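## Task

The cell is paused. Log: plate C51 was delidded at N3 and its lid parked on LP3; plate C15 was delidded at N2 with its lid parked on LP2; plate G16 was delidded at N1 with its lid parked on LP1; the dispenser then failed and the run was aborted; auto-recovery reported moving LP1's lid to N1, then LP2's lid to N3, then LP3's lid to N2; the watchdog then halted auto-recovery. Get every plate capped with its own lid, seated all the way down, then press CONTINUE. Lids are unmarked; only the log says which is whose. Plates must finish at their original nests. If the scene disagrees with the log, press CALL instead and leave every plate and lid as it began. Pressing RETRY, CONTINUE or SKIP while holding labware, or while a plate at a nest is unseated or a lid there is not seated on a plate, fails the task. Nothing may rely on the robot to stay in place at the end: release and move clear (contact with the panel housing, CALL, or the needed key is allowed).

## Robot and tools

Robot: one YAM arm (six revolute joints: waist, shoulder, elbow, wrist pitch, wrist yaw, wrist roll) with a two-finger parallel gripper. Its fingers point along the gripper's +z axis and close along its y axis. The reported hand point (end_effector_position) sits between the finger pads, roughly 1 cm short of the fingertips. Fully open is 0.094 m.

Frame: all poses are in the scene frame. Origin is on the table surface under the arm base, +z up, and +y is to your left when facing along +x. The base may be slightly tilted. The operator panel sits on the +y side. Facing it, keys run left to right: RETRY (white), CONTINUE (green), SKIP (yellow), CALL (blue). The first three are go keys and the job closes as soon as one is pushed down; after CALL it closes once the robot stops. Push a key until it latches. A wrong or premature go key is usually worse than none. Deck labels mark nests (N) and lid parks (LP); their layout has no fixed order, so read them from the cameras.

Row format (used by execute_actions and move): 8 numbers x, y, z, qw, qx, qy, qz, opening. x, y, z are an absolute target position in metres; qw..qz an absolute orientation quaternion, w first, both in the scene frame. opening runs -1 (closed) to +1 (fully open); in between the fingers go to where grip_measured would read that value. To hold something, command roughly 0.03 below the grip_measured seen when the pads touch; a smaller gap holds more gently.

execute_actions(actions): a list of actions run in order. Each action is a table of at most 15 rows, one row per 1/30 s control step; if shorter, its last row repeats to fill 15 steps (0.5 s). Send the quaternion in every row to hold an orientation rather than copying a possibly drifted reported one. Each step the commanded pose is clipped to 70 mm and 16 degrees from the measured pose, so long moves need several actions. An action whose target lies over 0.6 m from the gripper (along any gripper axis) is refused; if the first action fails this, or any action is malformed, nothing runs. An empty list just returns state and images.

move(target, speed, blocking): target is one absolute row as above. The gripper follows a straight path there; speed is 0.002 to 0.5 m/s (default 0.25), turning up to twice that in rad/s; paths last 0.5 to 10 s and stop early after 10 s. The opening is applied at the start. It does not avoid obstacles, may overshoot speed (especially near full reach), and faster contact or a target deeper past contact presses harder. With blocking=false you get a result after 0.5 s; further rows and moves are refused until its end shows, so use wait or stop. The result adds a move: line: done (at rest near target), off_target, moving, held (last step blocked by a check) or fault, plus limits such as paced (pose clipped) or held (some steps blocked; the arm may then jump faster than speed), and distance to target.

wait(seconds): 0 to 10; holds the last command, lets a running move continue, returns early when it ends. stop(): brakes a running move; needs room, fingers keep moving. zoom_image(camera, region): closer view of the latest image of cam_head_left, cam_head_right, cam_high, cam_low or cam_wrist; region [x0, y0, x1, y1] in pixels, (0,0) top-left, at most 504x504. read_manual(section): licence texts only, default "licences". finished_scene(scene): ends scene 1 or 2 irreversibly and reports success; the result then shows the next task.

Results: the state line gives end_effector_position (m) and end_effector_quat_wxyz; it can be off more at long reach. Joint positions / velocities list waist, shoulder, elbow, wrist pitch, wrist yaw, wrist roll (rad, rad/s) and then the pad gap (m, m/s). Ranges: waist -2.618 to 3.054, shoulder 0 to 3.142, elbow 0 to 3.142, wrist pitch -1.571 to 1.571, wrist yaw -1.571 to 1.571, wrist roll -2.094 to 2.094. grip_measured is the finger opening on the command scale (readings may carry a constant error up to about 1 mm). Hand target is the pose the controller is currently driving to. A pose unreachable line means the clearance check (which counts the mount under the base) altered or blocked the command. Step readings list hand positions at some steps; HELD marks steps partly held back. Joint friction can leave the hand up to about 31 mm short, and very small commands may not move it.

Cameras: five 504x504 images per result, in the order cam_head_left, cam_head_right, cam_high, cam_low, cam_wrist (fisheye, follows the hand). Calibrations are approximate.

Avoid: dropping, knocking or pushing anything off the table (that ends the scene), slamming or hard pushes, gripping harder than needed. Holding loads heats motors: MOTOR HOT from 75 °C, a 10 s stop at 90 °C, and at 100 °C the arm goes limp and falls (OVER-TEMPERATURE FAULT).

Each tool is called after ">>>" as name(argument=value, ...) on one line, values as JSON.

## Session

>>> execute_actions(actions=[])

Scene clock: 0.00 s.
end_effector_position=(+0.2432, +0.1455, +0.3229) grip_measured=+1.000 end_effector_quat_wxyz=(+0.061, +0.713, +0.698, -0.024)
Joint positions: [-0.176  1.148  1.041 -1.332 -0.706  1.384  0.094]
Joint velocities: [ 0.007 -0.007 -0.027  0.022  0.037 -0.007  0.   ]
Hand target: +0.243, +0.145, +0.323; +0.061, +0.713, +0.698, -0.024
camera_calibration (this result's frames):
cam_wrist: T_world_to_cam=[[-0.98399, -0.164899, -0.067618, 0.291556], [-0.177891, 0.931915, 0.316053, -0.144094], [0.0108974, 0.323021, -0.946329, 0.378474], [0, 0, 0, 1]] pos_world=[0.257131, 0.0601052, 0.423416]

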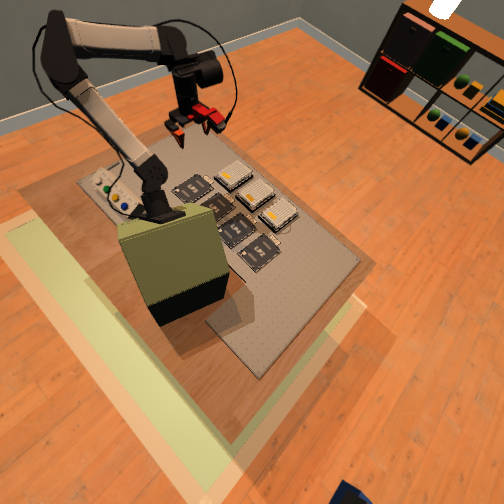

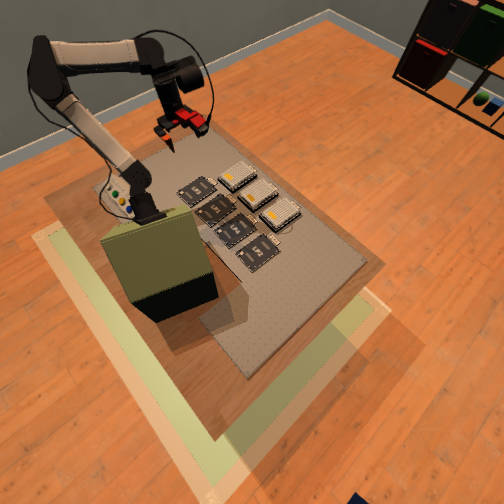

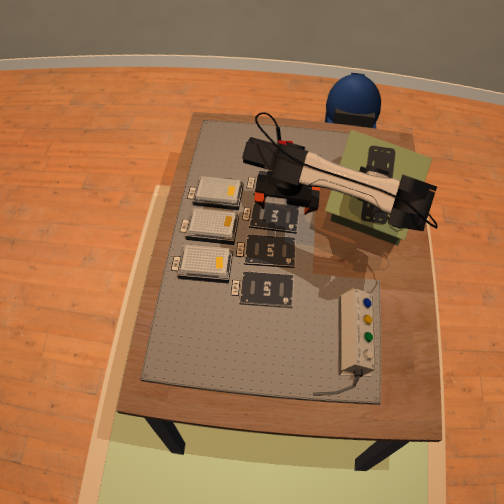

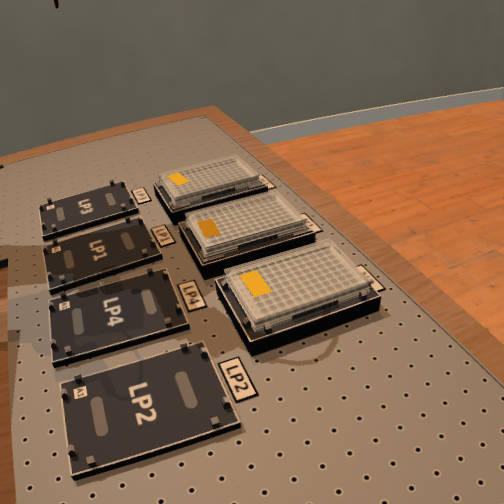

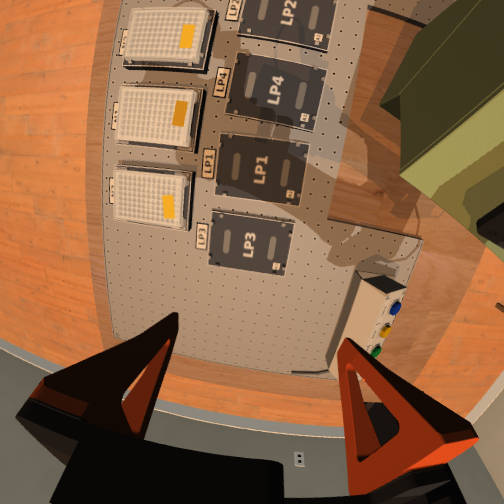

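>>> zoom_image(camera="cam_low", region=[140, 140, 400, 360])

>>> zoom_image(camera="cam_high", region=[160, 160, 320, 320])

Region (140, 140, 400, 360) of cam_low's 504x504 image, scaled by 1.938, with more detail than that image has; it fills the top 426 rows of this view, and the rest is white.

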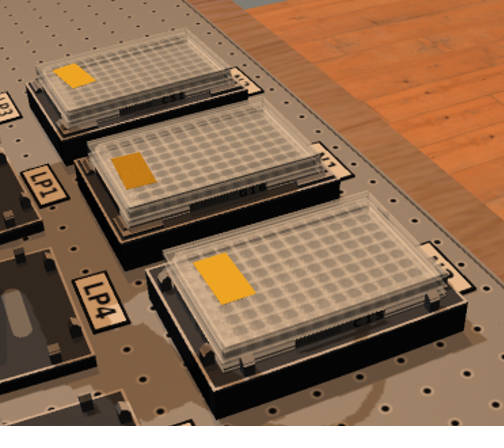

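Region (160, 160, 320, 320) of cam_high's 504x504 image, scaled by 3.150, with more detail than that image has.

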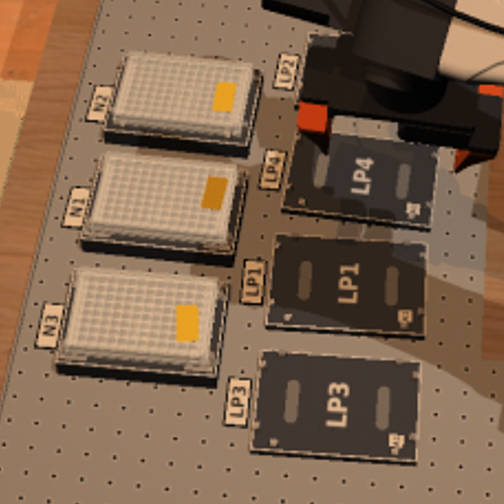

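>>> zoom_image(camera="cam_low", region=[190, 170, 390, 330])

Region (190, 170, 390, 330) of cam_low's 504x504 image, scaled by 2.520, with more detail than that image has; it fills the top 403 rows of this view, and the rest is white.

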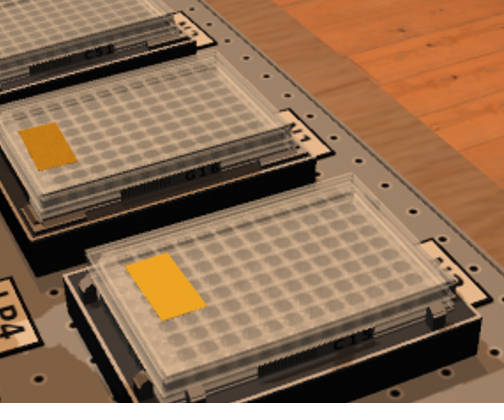

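>>> move(target=[0.30,0.08,0.17,0,0.014,1,0,1], speed=0.3)

Scene clock: 4.27 s.
end_effector_position=(+0.3047, +0.0784, +0.1758) grip_measured=+1.000 end_effector_quat_wxyz=(+0.008, +0.019, +1.000, -0.006)
Joint positions: [ 0.054  1.638  0.83  -0.485 -0.766  0.097  0.094]
Joint velocities: [-0.002  0.007 -0.007 -0.007 -0.051 -0.051  0.   ]
Hand target: +0.301, +0.079, +0.169; +0.001, +0.014, +1.000, -0.000
Off the commanded pose: 0.008 m, 1 deg.
move: done
camera_calibration (this result's frames):
cam_wrist: T_world_to_cam=[[0.141945, -0.98962, -0.0224526, 0.0448128], [-0.896202, -0.138111, 0.421602, 0.260002], [-0.420326, -0.0397223, -0.906503, 0.413116], [0, 0, 0, 1]] pos_world=[0.400297, 0.0966668, 0.26588]

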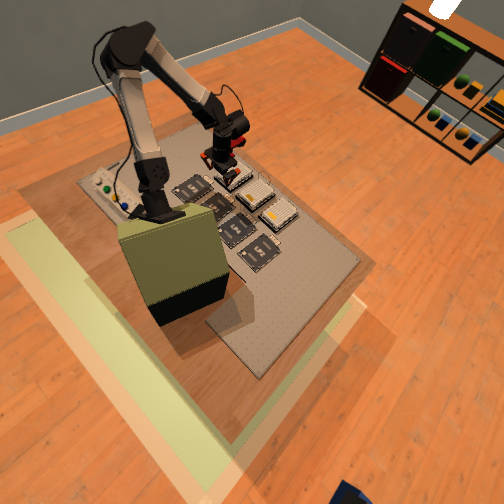

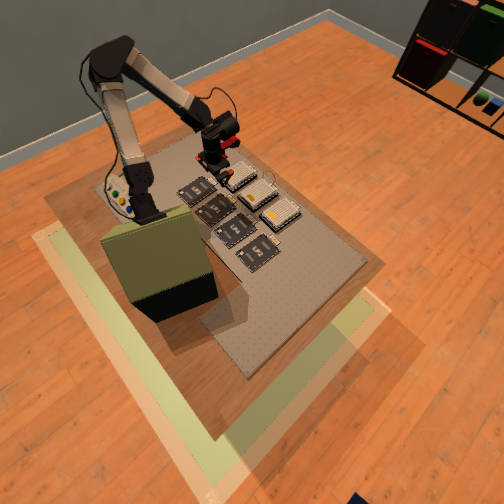

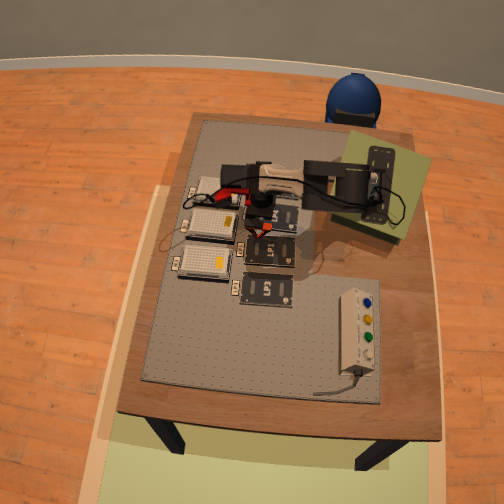

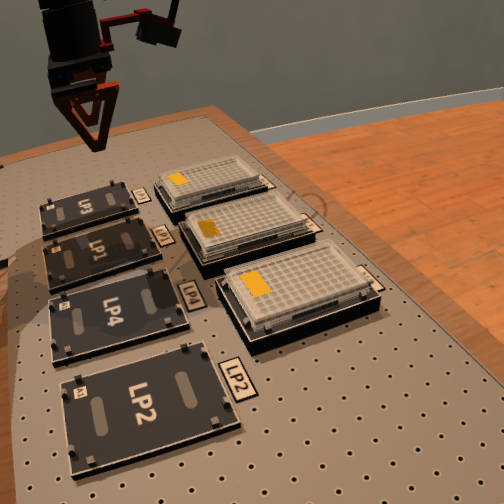

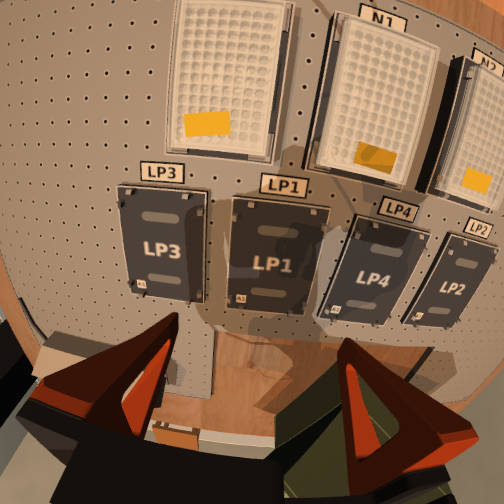

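>>> zoom_image(camera="cam_wrist", region=[100, 0, 504, 340])

Region (100, 0, 504, 340) of cam_wrist's 504x504 image, scaled by 1.248, with more detail than that image has; it fills the top 424 rows of this view, and the rest is white.

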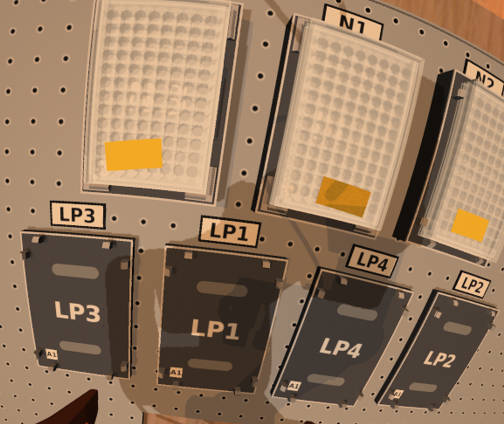

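>>> zoom_image(camera="cam_low", region=[30, 250, 270, 490])

Region (30, 250, 270, 490) of cam_low's 504x504 image, scaled by 2.100, with more detail than that image has.

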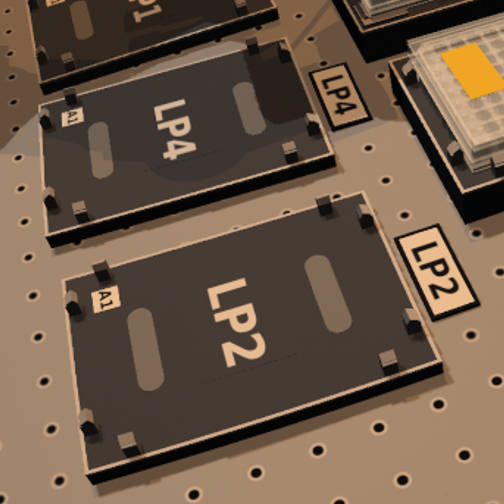

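>>> move(target=[0.29,-0.12,0.16,0,0.014,1,0,1], speed=0.3)

Scene clock: 8.83 s.
end_effector_position=(+0.2852, -0.1181, +0.1594) grip_measured=+1.000 end_effector_quat_wxyz=(-0.000, +0.015, +1.000, -0.002)
Joint positions: [-0.371  2.308  1.03  -0.47  -0.791 -0.533  0.094]
Joint velocities: [-0.007  0.002  0.007  0.051  0.022 -0.125  0.   ]
Hand target: +0.289, -0.121, +0.160; -0.001, +0.014, +1.000, +0.001
Off the commanded pose: 0.005 m, 0 deg.
move: done
camera_calibration (this result's frames):
cam_wrist: T_world_to_cam=[[0.150168, -0.988109, -0.0330205, -0.147819], [-0.887532, -0.149448, 0.435835, 0.216254], [-0.435587, -0.0361417, -0.899421, 0.385848], [0, 0, 0, 1]] pos_world=[0.3822, -0.0997976, 0.247908]

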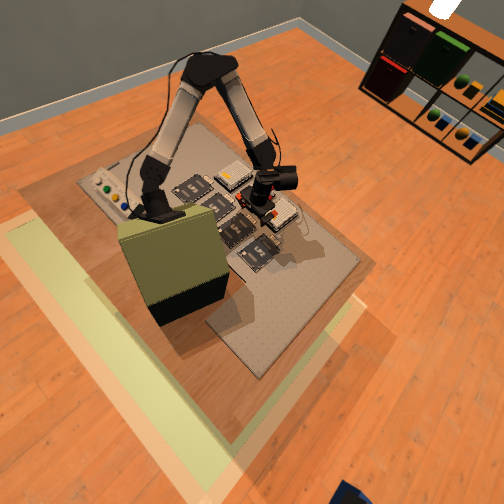

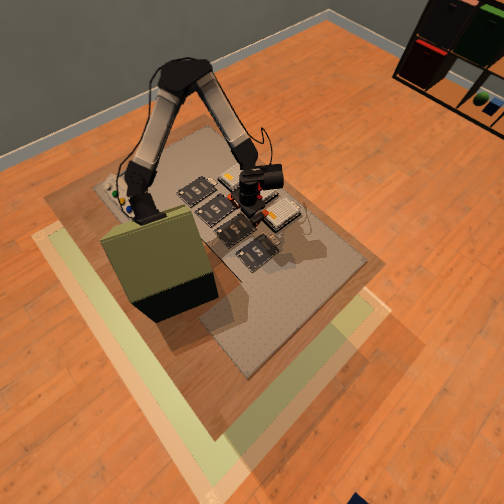

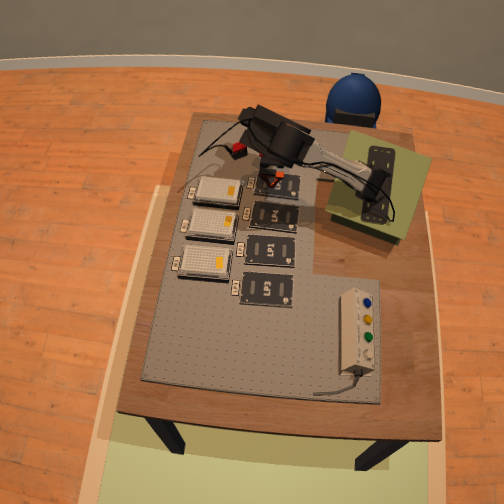

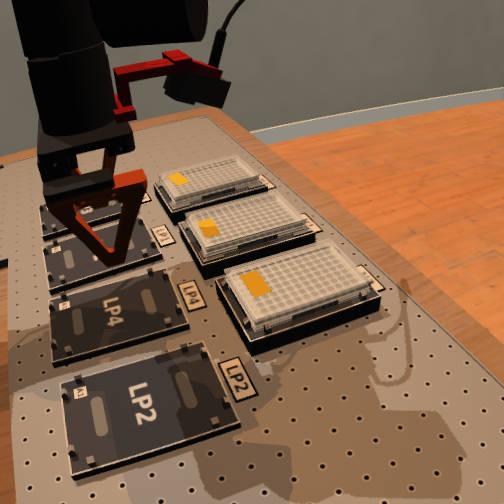

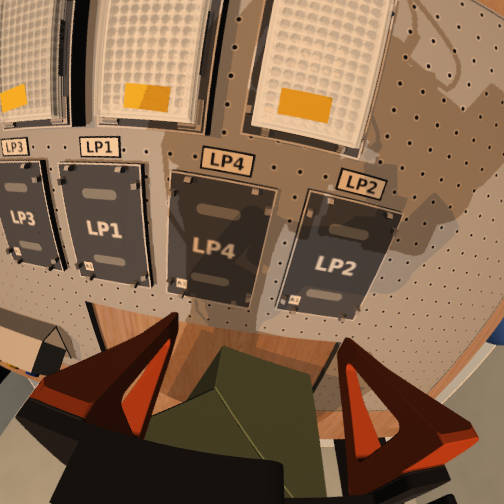

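>>> zoom_image(camera="cam_wrist", region=[150, 60, 420, 330])

Region (150, 60, 420, 330) of cam_wrist's 504x504 image, scaled by 1.867, with more detail than that image has.

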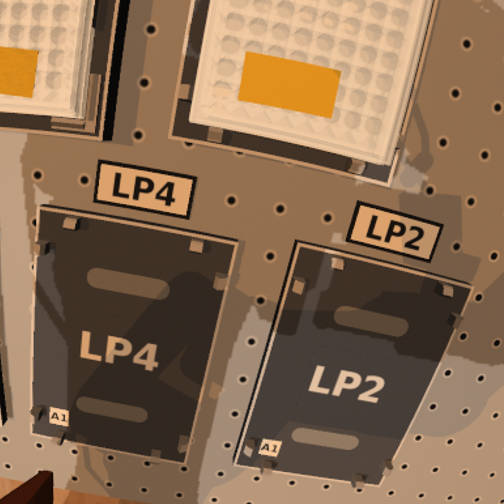

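>>> move(target=[0.452,-0.131,0.11,0,0.014,1,0,1], speed=0.25)

Scene clock: 12.27 s.
end_effector_position=(+0.4506, -0.1326, +0.1144) grip_measured=+1.000 end_effector_quat_wxyz=(+0.006, +0.012, +1.000, -0.006)
Joint positions: [-0.187  2.679  1.84  -0.7   -0.802 -0.261  0.094]
Joint velocities: [ 0.007 -0.022  0.012 -0.022 -0.022 -0.037  0.   ]
Hand target: +0.451, -0.131, +0.110; +0.001, +0.014, +1.000, -0.001
Off the commanded pose: 0.005 m, 1 deg.
move: done
camera_calibration (this result's frames):
cam_wrist: T_world_to_cam=[[0.156682, -0.987392, -0.0225149, -0.192431], [-0.891885, -0.151246, 0.426224, 0.38332], [-0.424256, -0.0467009, -0.904337, 0.410936], [0, 0, 0, 1]] pos_world=[0.546369, -0.112838, 0.203913]

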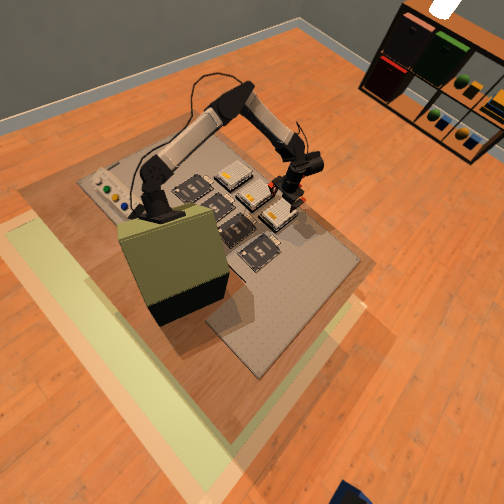

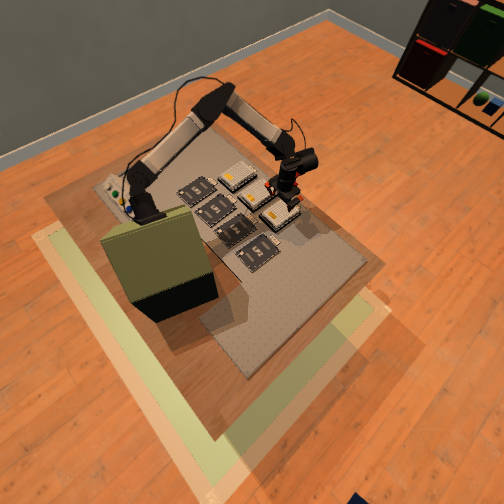

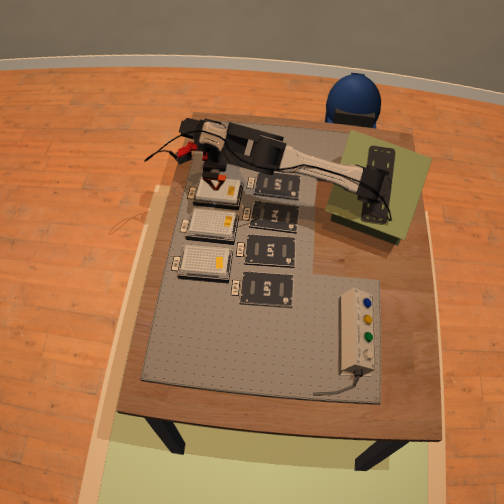

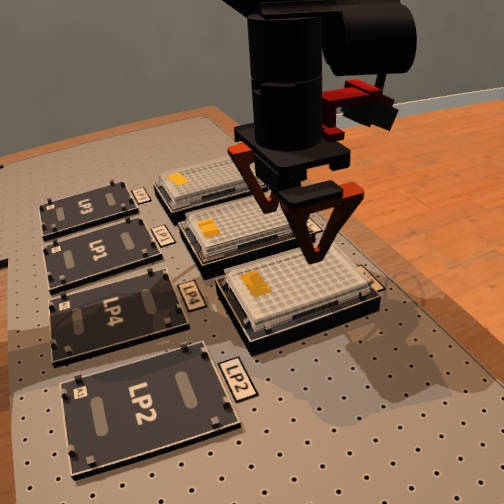

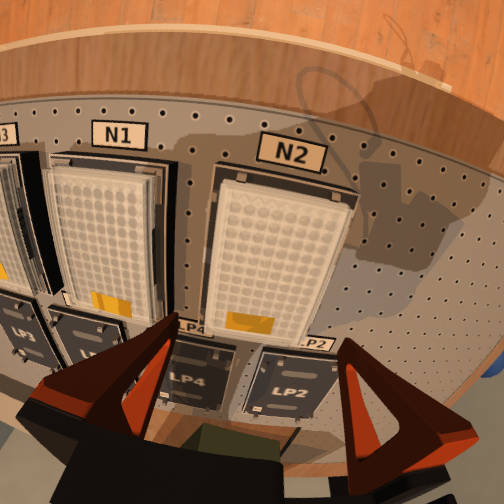

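>>> move(target=[0.453,-0.133,0.052,0,0.014,1,0,1], speed=0.12)

Scene clock: 14.00 s.
end_effector_position=(+0.4438, -0.1340, +0.0540) grip_measured=+1.000 end_effector_quat_wxyz=(-0.009, +0.024, +1.000, -0.000)
Joint positions: [-0.099  2.789  1.862 -0.565 -0.802 -0.142  0.094]
Joint velocities: [-0.002  0.012 -0.007  0.022  0.037  0.051  0.   ]
Hand target: +0.453, -0.133, +0.052; +0.000, +0.014, +1.000, -0.000
Off the commanded pose: 0.009 m, 2 deg.
move: done
camera_calibration (this result's frames):
cam_wrist: T_world_to_cam=[[0.131206, -0.990615, -0.0383067, -0.182414], [-0.882953, -0.134341, 0.449828, 0.399848], [-0.450753, -0.0251973, -0.892293, 0.367445], [0, 0, 0, 1]] pos_world=[0.542608, -0.117727, 0.141018]

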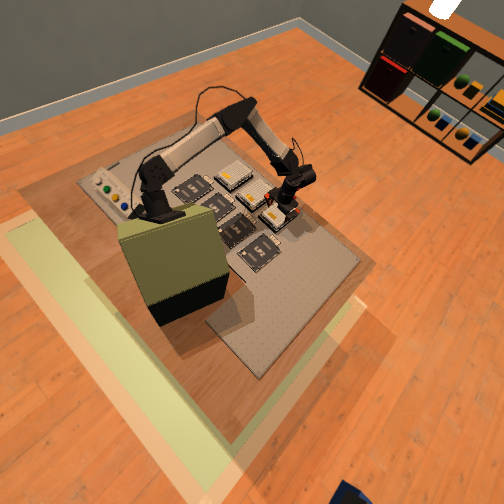

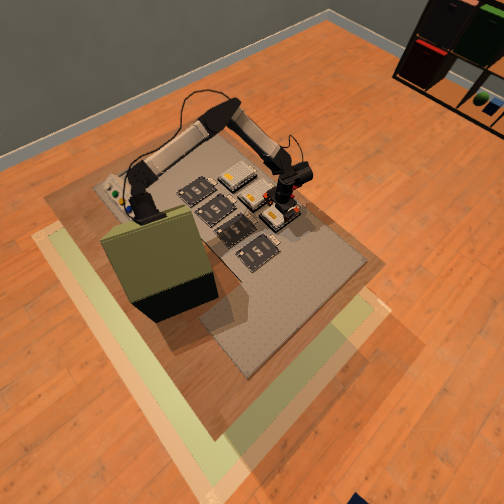

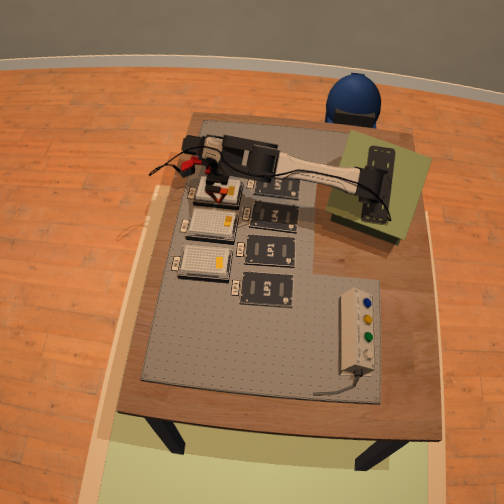

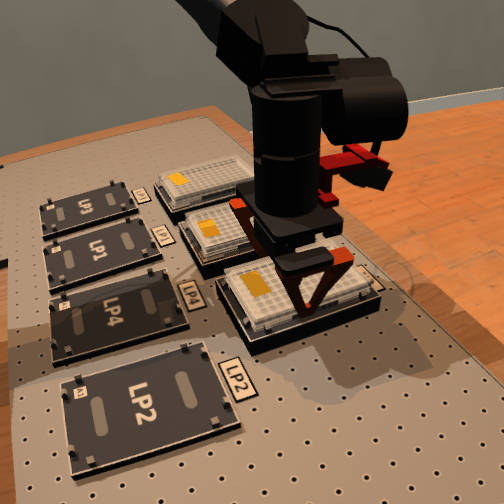

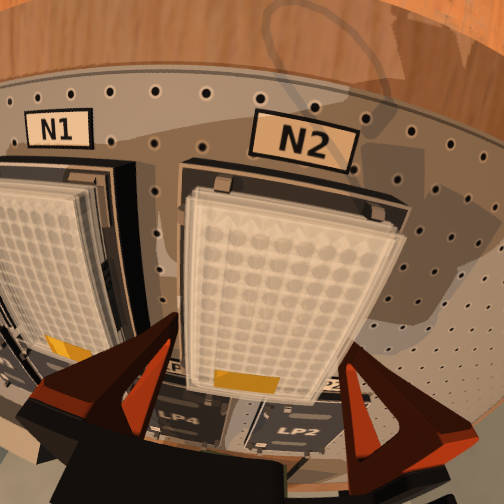

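>>> execute_actions(actions=[[[0.465,-0.133,0.072,0.012,0.014,1,0,1],[0.465,-0.133,0.072,0.012,0.014,1,0,1],[0.465,-0.133,0.072,0.012,0.014,1,0,1],[0.452,-0.133,0.058,0,0.014,1,0,1]]])

Scene clock: 15.13 s.
end_effector_position=(+0.4496, -0.1340, +0.0576) grip_measured=+1.000 end_effector_quat_wxyz=(-0.003, +0.020, +1.000, -0.001)
Joint positions: [-0.104  2.788  1.877 -0.569 -0.803 -0.143  0.094]
Joint velocities: [-0.002  0.002 -0.012 -0.037 -0.081  0.037  0.   ]
Hand target: +0.452, -0.133, +0.058; +0.000, +0.014, +1.000, -0.000
Off the commanded pose: 0.003 m, 1 deg.
Step readings (end_effector_position):
0: (+0.4440, -0.1340, +0.0540)
1: (+0.4447, -0.1340, +0.0547)
2: (+0.4458, -0.1338, +0.0555)
4: (+0.4490, -0.1340, +0.0573)
8: (+0.4496, -0.1340, +0.0576)
15: end_effector_position above
camera_calibration (this result's frames):
cam_wrist: T_world_to_cam=[[0.139356, -0.989618, -0.0351456, -0.186784], [-0.886934, -0.140523, 0.440002, 0.404811], [-0.440373, -0.0301451, -0.897309, 0.368182], [0, 0, 0, 1]] pos_world=[0.547207, -0.116861, 0.14569]

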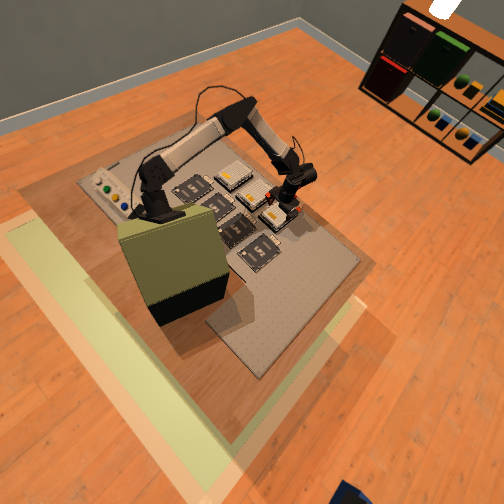

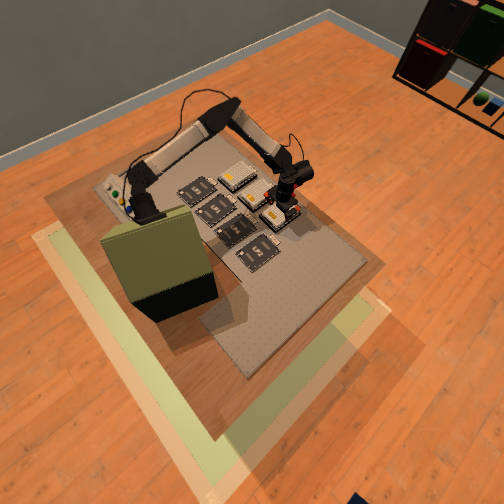

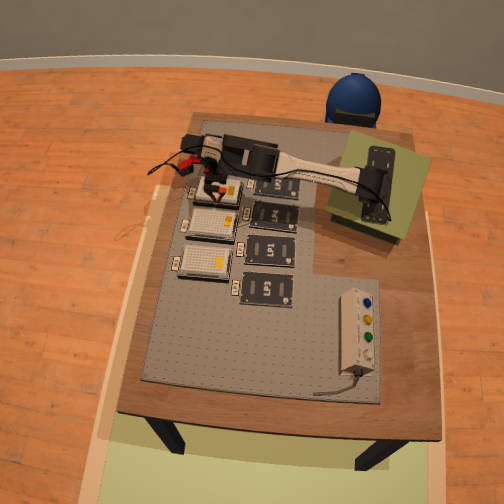

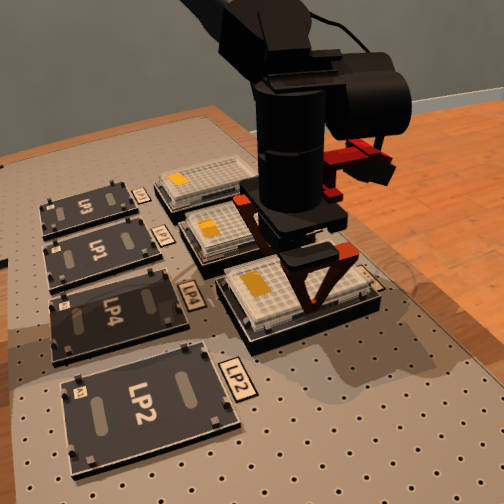

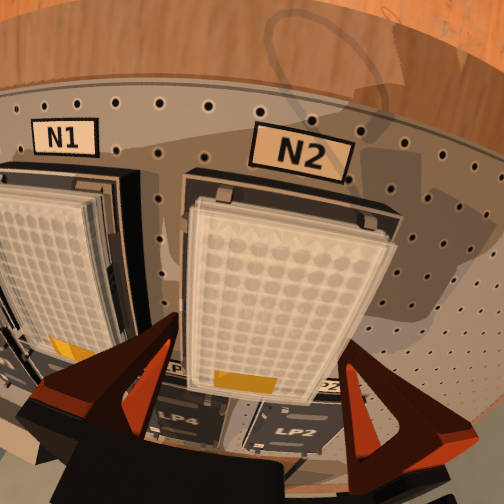

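>>> execute_actions(actions=[[[0.4496,-0.134,0.0576,0,0.016,1,0,0.765]]])

Scene clock: 15.97 s.
end_effector_position=(+0.4496, -0.1350, +0.0576) grip_measured=+0.788 end_effector_quat_wxyz=(-0.003, +0.020, +1.000, -0.004)
Joint positions: [-0.104  2.788  1.877 -0.568 -0.797 -0.143  0.084]
Joint velocities: [-0.007  0.017 -0.002 -0.022  0.007 -0.007 -0.   ]
Hand target: +0.450, -0.134, +0.058; -0.000, +0.016, +1.000, +0.000
Off the commanded pose: 0.001 m, 1 deg.
Step readings (end_effector_position):
0: (+0.4496, -0.1340, +0.0576)
1: (+0.4495, -0.1341, +0.0576)
2: (+0.4496, -0.1348, +0.0576)
4: (+0.4496, -0.1350, +0.0576)
8: (+0.4496, -0.1350, +0.0576)
15: end_effector_position above
camera_calibration (this result's frames):
cam_wrist: T_world_to_cam=[[0.140193, -0.989685, -0.0294755, -0.188498], [-0.886699, -0.13874, 0.44104, 0.404777], [-0.440581, -0.0356951, -0.897003, 0.367499], [0, 0, 0, 1]] pos_world=[0.547254, -0.117277, 0.145568]

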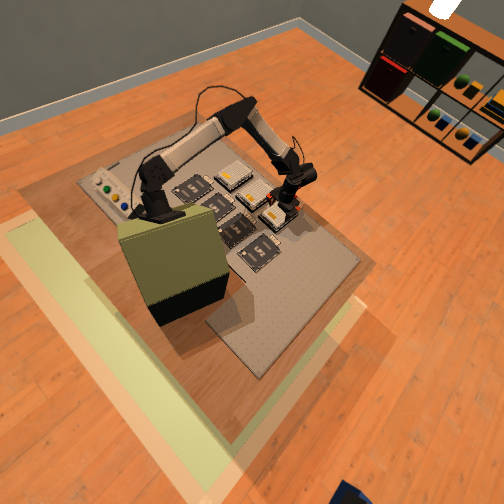

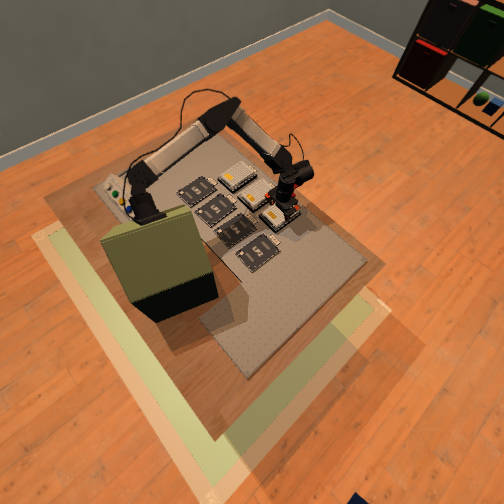

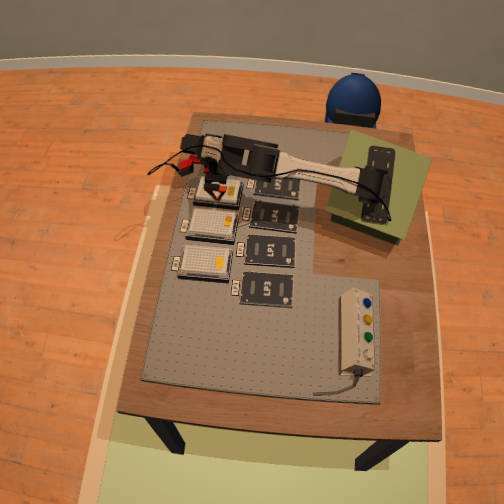

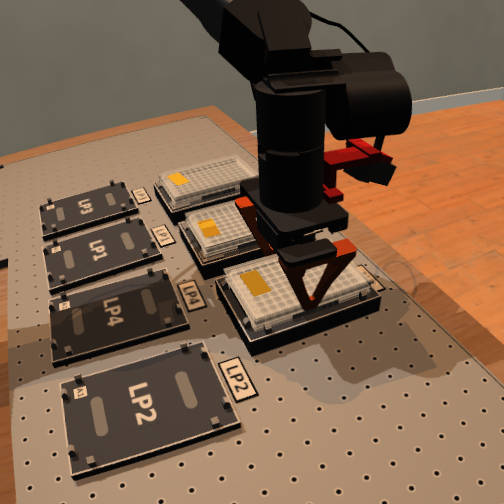

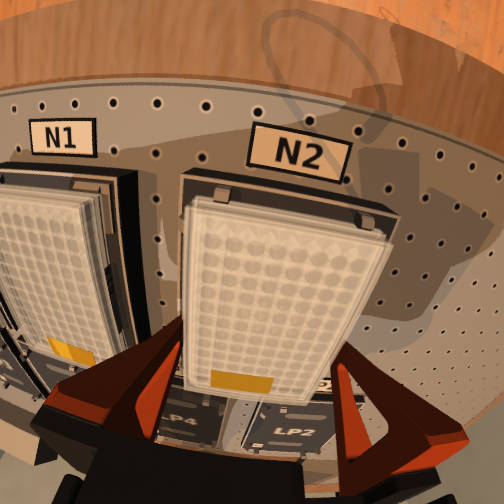

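>>> execute_actions(actions=[[[0.4496,-0.135,0.115,0,0.018,1,0,0.765]],[[0.4496,-0.135,0.115,0,0.018,1,0,0.765]]])

Scene clock: 17.27 s.
end_effector_position=(+0.4530, -0.1389, +0.1185) grip_measured=+0.788 end_effector_quat_wxyz=(+0.008, +0.017, +1.000, -0.006)
Joint positions: [-0.202  2.697  1.873 -0.724 -0.804 -0.267  0.084]
Joint velocities: [ 0.007  0.012  0.002  0.037 -0.11  -0.007  0.   ]
Hand target: +0.450, -0.135, +0.115; +0.000, +0.018, +1.000, -0.000
Off the commanded pose: 0.006 m, 1 deg.
Step readings (end_effector_position; steps 1 to 15: 1st action; 16 to 30: 2nd action):
0: (+0.4496, -0.1350, +0.0576)
1: (+0.4496, -0.1353, +0.0612)
2: (+0.4494, -0.1355, +0.0670)
4: (+0.4527, -0.1368, +0.0854)
8: (+0.4611, -0.1410, +0.1159)
15: (+0.4552, -0.1396, +0.1185)
16: (+0.4548, -0.1395, +0.1185)
17: (+0.4543, -0.1393, +0.1185)
19: (+0.4538, -0.1392, +0.1185)
23: (+0.4533, -0.1390, +0.1185)
30: end_effector_position above
camera_calibration (this result's frames):
cam_wrist: T_world_to_cam=[[0.146684, -0.988943, -0.02179, -0.194776], [-0.895332, -0.1421, 0.422123, 0.386083], [-0.420552, -0.0424094, -0.906277, 0.414553], [0, 0, 0, 1]] pos_world=[0.548585, -0.120179, 0.208481]

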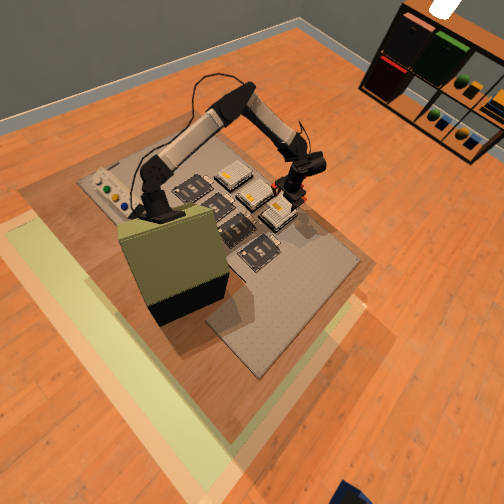

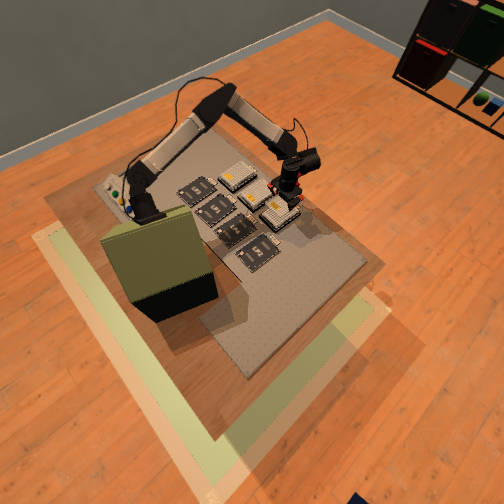

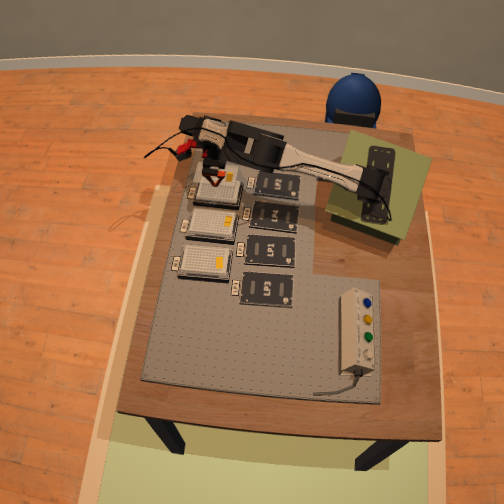

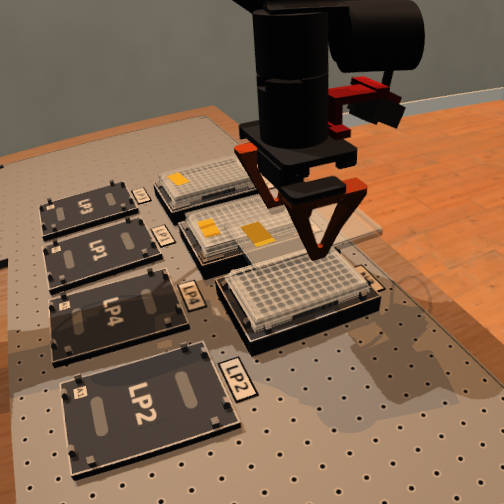

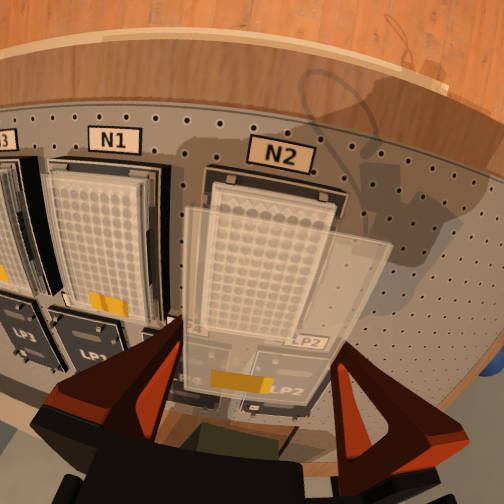

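>>> move(target=[0.2555,-0.067,0.10,0,-0.017,1,0,0.765], speed=0.25)

Scene clock: 19.23 s.
end_effector_position=(+0.2619, -0.0725, +0.0997) grip_measured=+0.788 end_effector_quat_wxyz=(+0.002, -0.014, +1.000, -0.001)
Joint positions: [-0.146  2.261  0.767 -0.016 -0.807 -0.263  0.084]
Joint velocities: [-0.007  0.002  0.002  0.066  0.022 -0.066 -0.   ]
Hand target: +0.257, -0.067, +0.099; -0.000, -0.017, +1.000, +0.000
Off the commanded pose: 0.008 m, 0 deg.
move: done
camera_calibration (this result's frames):
cam_wrist: T_world_to_cam=[[0.206502, -0.977892, -0.0329226, -0.115254], [-0.879501, -0.200259, 0.43171, 0.223025], [-0.428759, -0.0601934, -0.901411, 0.320331], [0, 0, 0, 1]] pos_world=[0.357296, -0.0487615, 0.188673]

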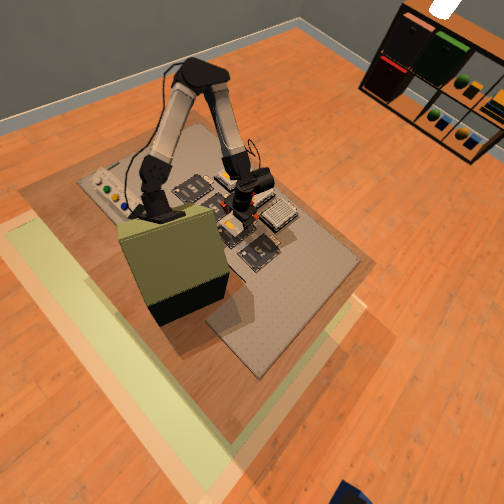

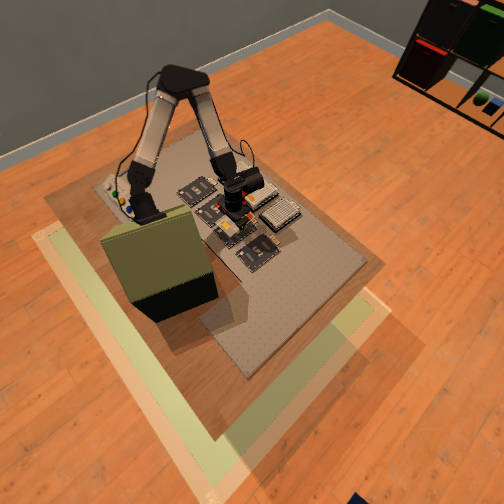

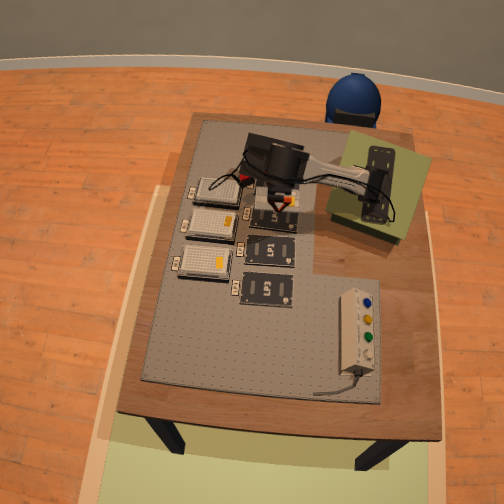

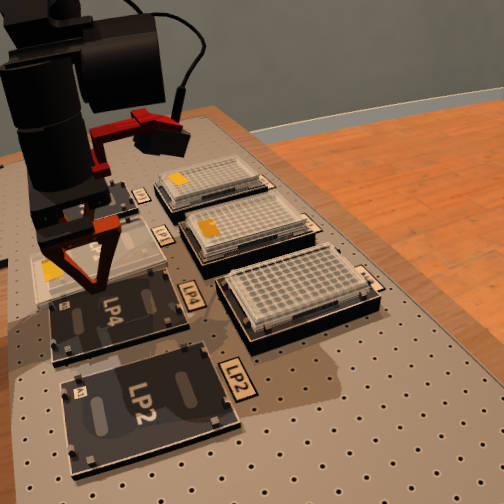

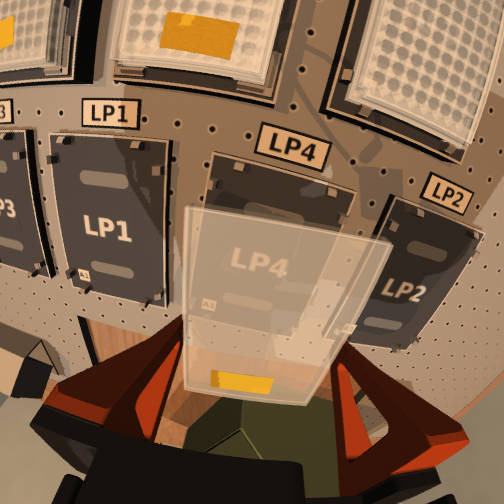

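>>> zoom_image(camera="cam_wrist", region=[170, 130, 410, 370])

Region (170, 130, 410, 370) of cam_wrist's 504x504 image, scaled by 2.100, with more detail than that image has.

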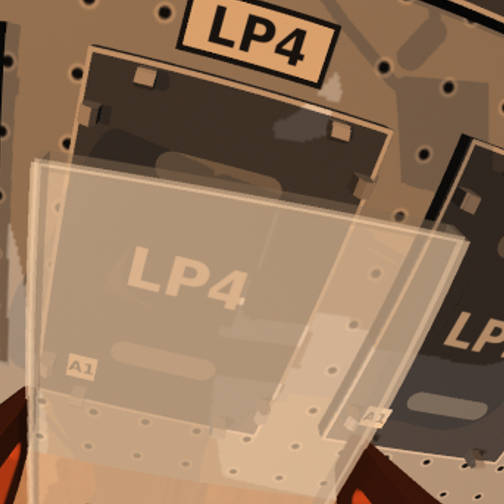

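>>> execute_actions(actions=[[[0.262,-0.085,0.10,0,0.045,1,0,0.765],[0.262,-0.085,0.10,0,0.045,1,0,0.765],[0.262,-0.085,0.10,0,0.045,1,0,0.765],[0.262,-0.076,0.10,0,0.022,1,0,0.765]],[[0.262,-0.076,0.055,0,0.022,1,0,0.765]],[[0.262,-0.076,0.062,0,0.022,1,0,0.765]]])

Scene clock: 24.77 s.
end_effector_position=(+0.2556, -0.0729, +0.0570) grip_measured=+0.788 end_effector_quat_wxyz=(-0.009, +0.023, +1.000, +0.005)
Joint positions: [-0.04   2.396  0.778  0.183 -0.806 -0.06   0.084]
Joint velocities: [-0.017 -0.002 -0.002  0.022  0.007  0.007  0.   ]
Hand target: +0.262, -0.076, +0.062; +0.000, +0.022, +1.000, -0.000
Off the commanded pose: 0.009 m, 1 deg.
Step readings (end_effector_position; steps 1 to 15: 1st action; 16 to 30: 2nd action; 31 to 45: 3rd action):
0: (+0.2622, -0.0726, +0.0997)
1: (+0.2620, -0.0732, +0.0997)
2: (+0.2615, -0.0747, +0.0996)
4: (+0.2604, -0.0776, +0.0997)
8: (+0.2597, -0.0774, +0.0997)
15: (+0.2597, -0.0774, +0.0997)
16: (+0.2597, -0.0773, +0.0961)
17: (+0.2598, -0.0769, +0.0886)
19: (+0.2520, -0.0730, +0.0712)
23: (+0.2447, -0.0712, +0.0574)
30: (+0.2554, -0.0729, +0.0570)
31: (+0.2556, -0.0729, +0.0570)
32: (+0.2556, -0.0729, +0.0570)
34: (+0.2556, -0.0729, +0.0570)
38: (+0.2556, -0.0729, +0.0570)
45: end_effector_position above
camera_calibration (this result's frames):
cam_wrist: T_world_to_cam=[[0.132281, -0.990035, -0.0482918, -0.0967799], [-0.882516, -0.139817, 0.449018, 0.240053], [-0.451296, -0.0167783, -0.892217, 0.287491], [0, 0, 0, 1]] pos_world=[0.354396, -0.0574284, 0.144042]

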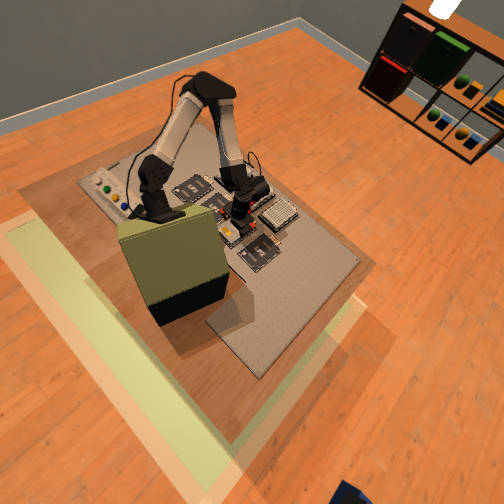

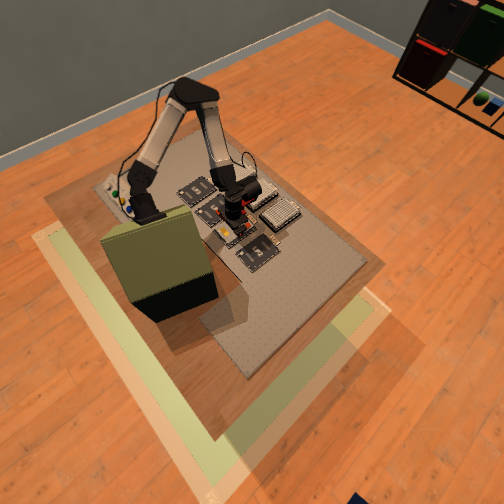

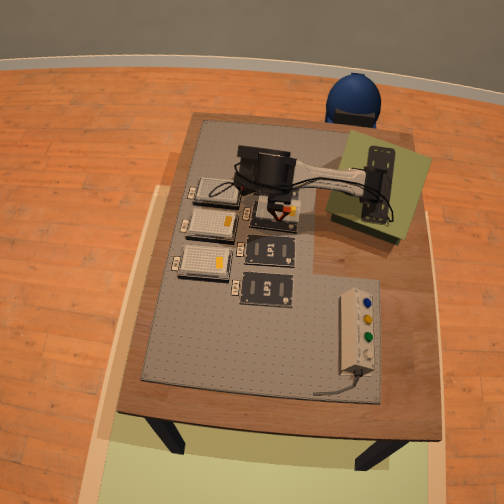

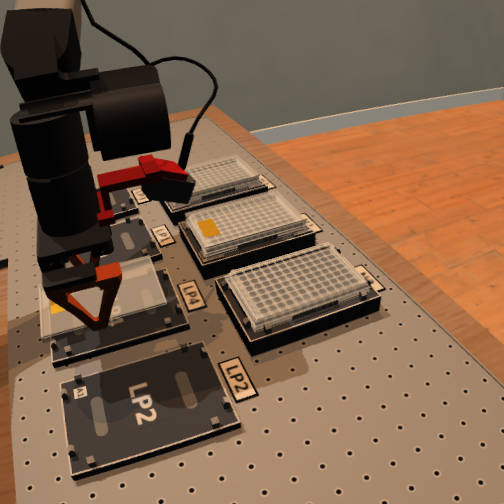

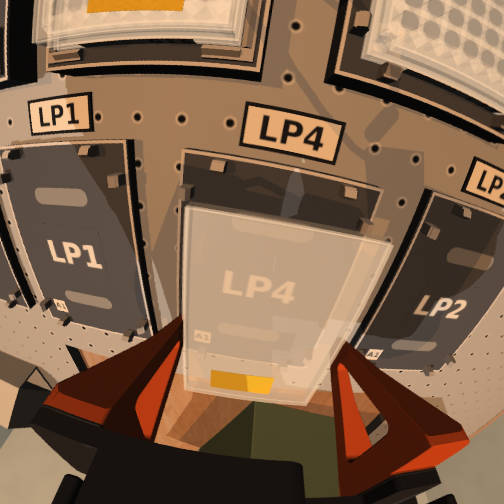

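>>> zoom_image(camera="cam_wrist", region=[170, 130, 410, 370])

Region (170, 130, 410, 370) of cam_wrist's 504x504 image, scaled by 2.100, with more detail than that image has.

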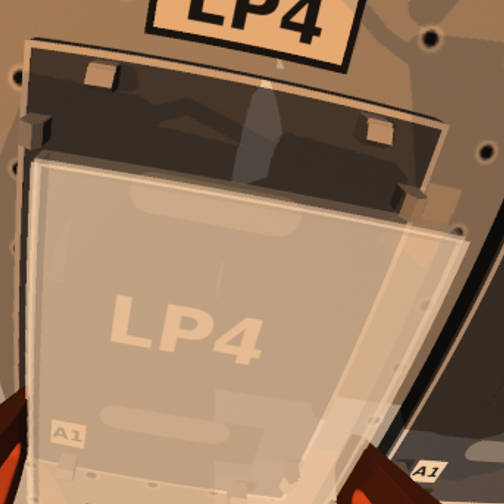

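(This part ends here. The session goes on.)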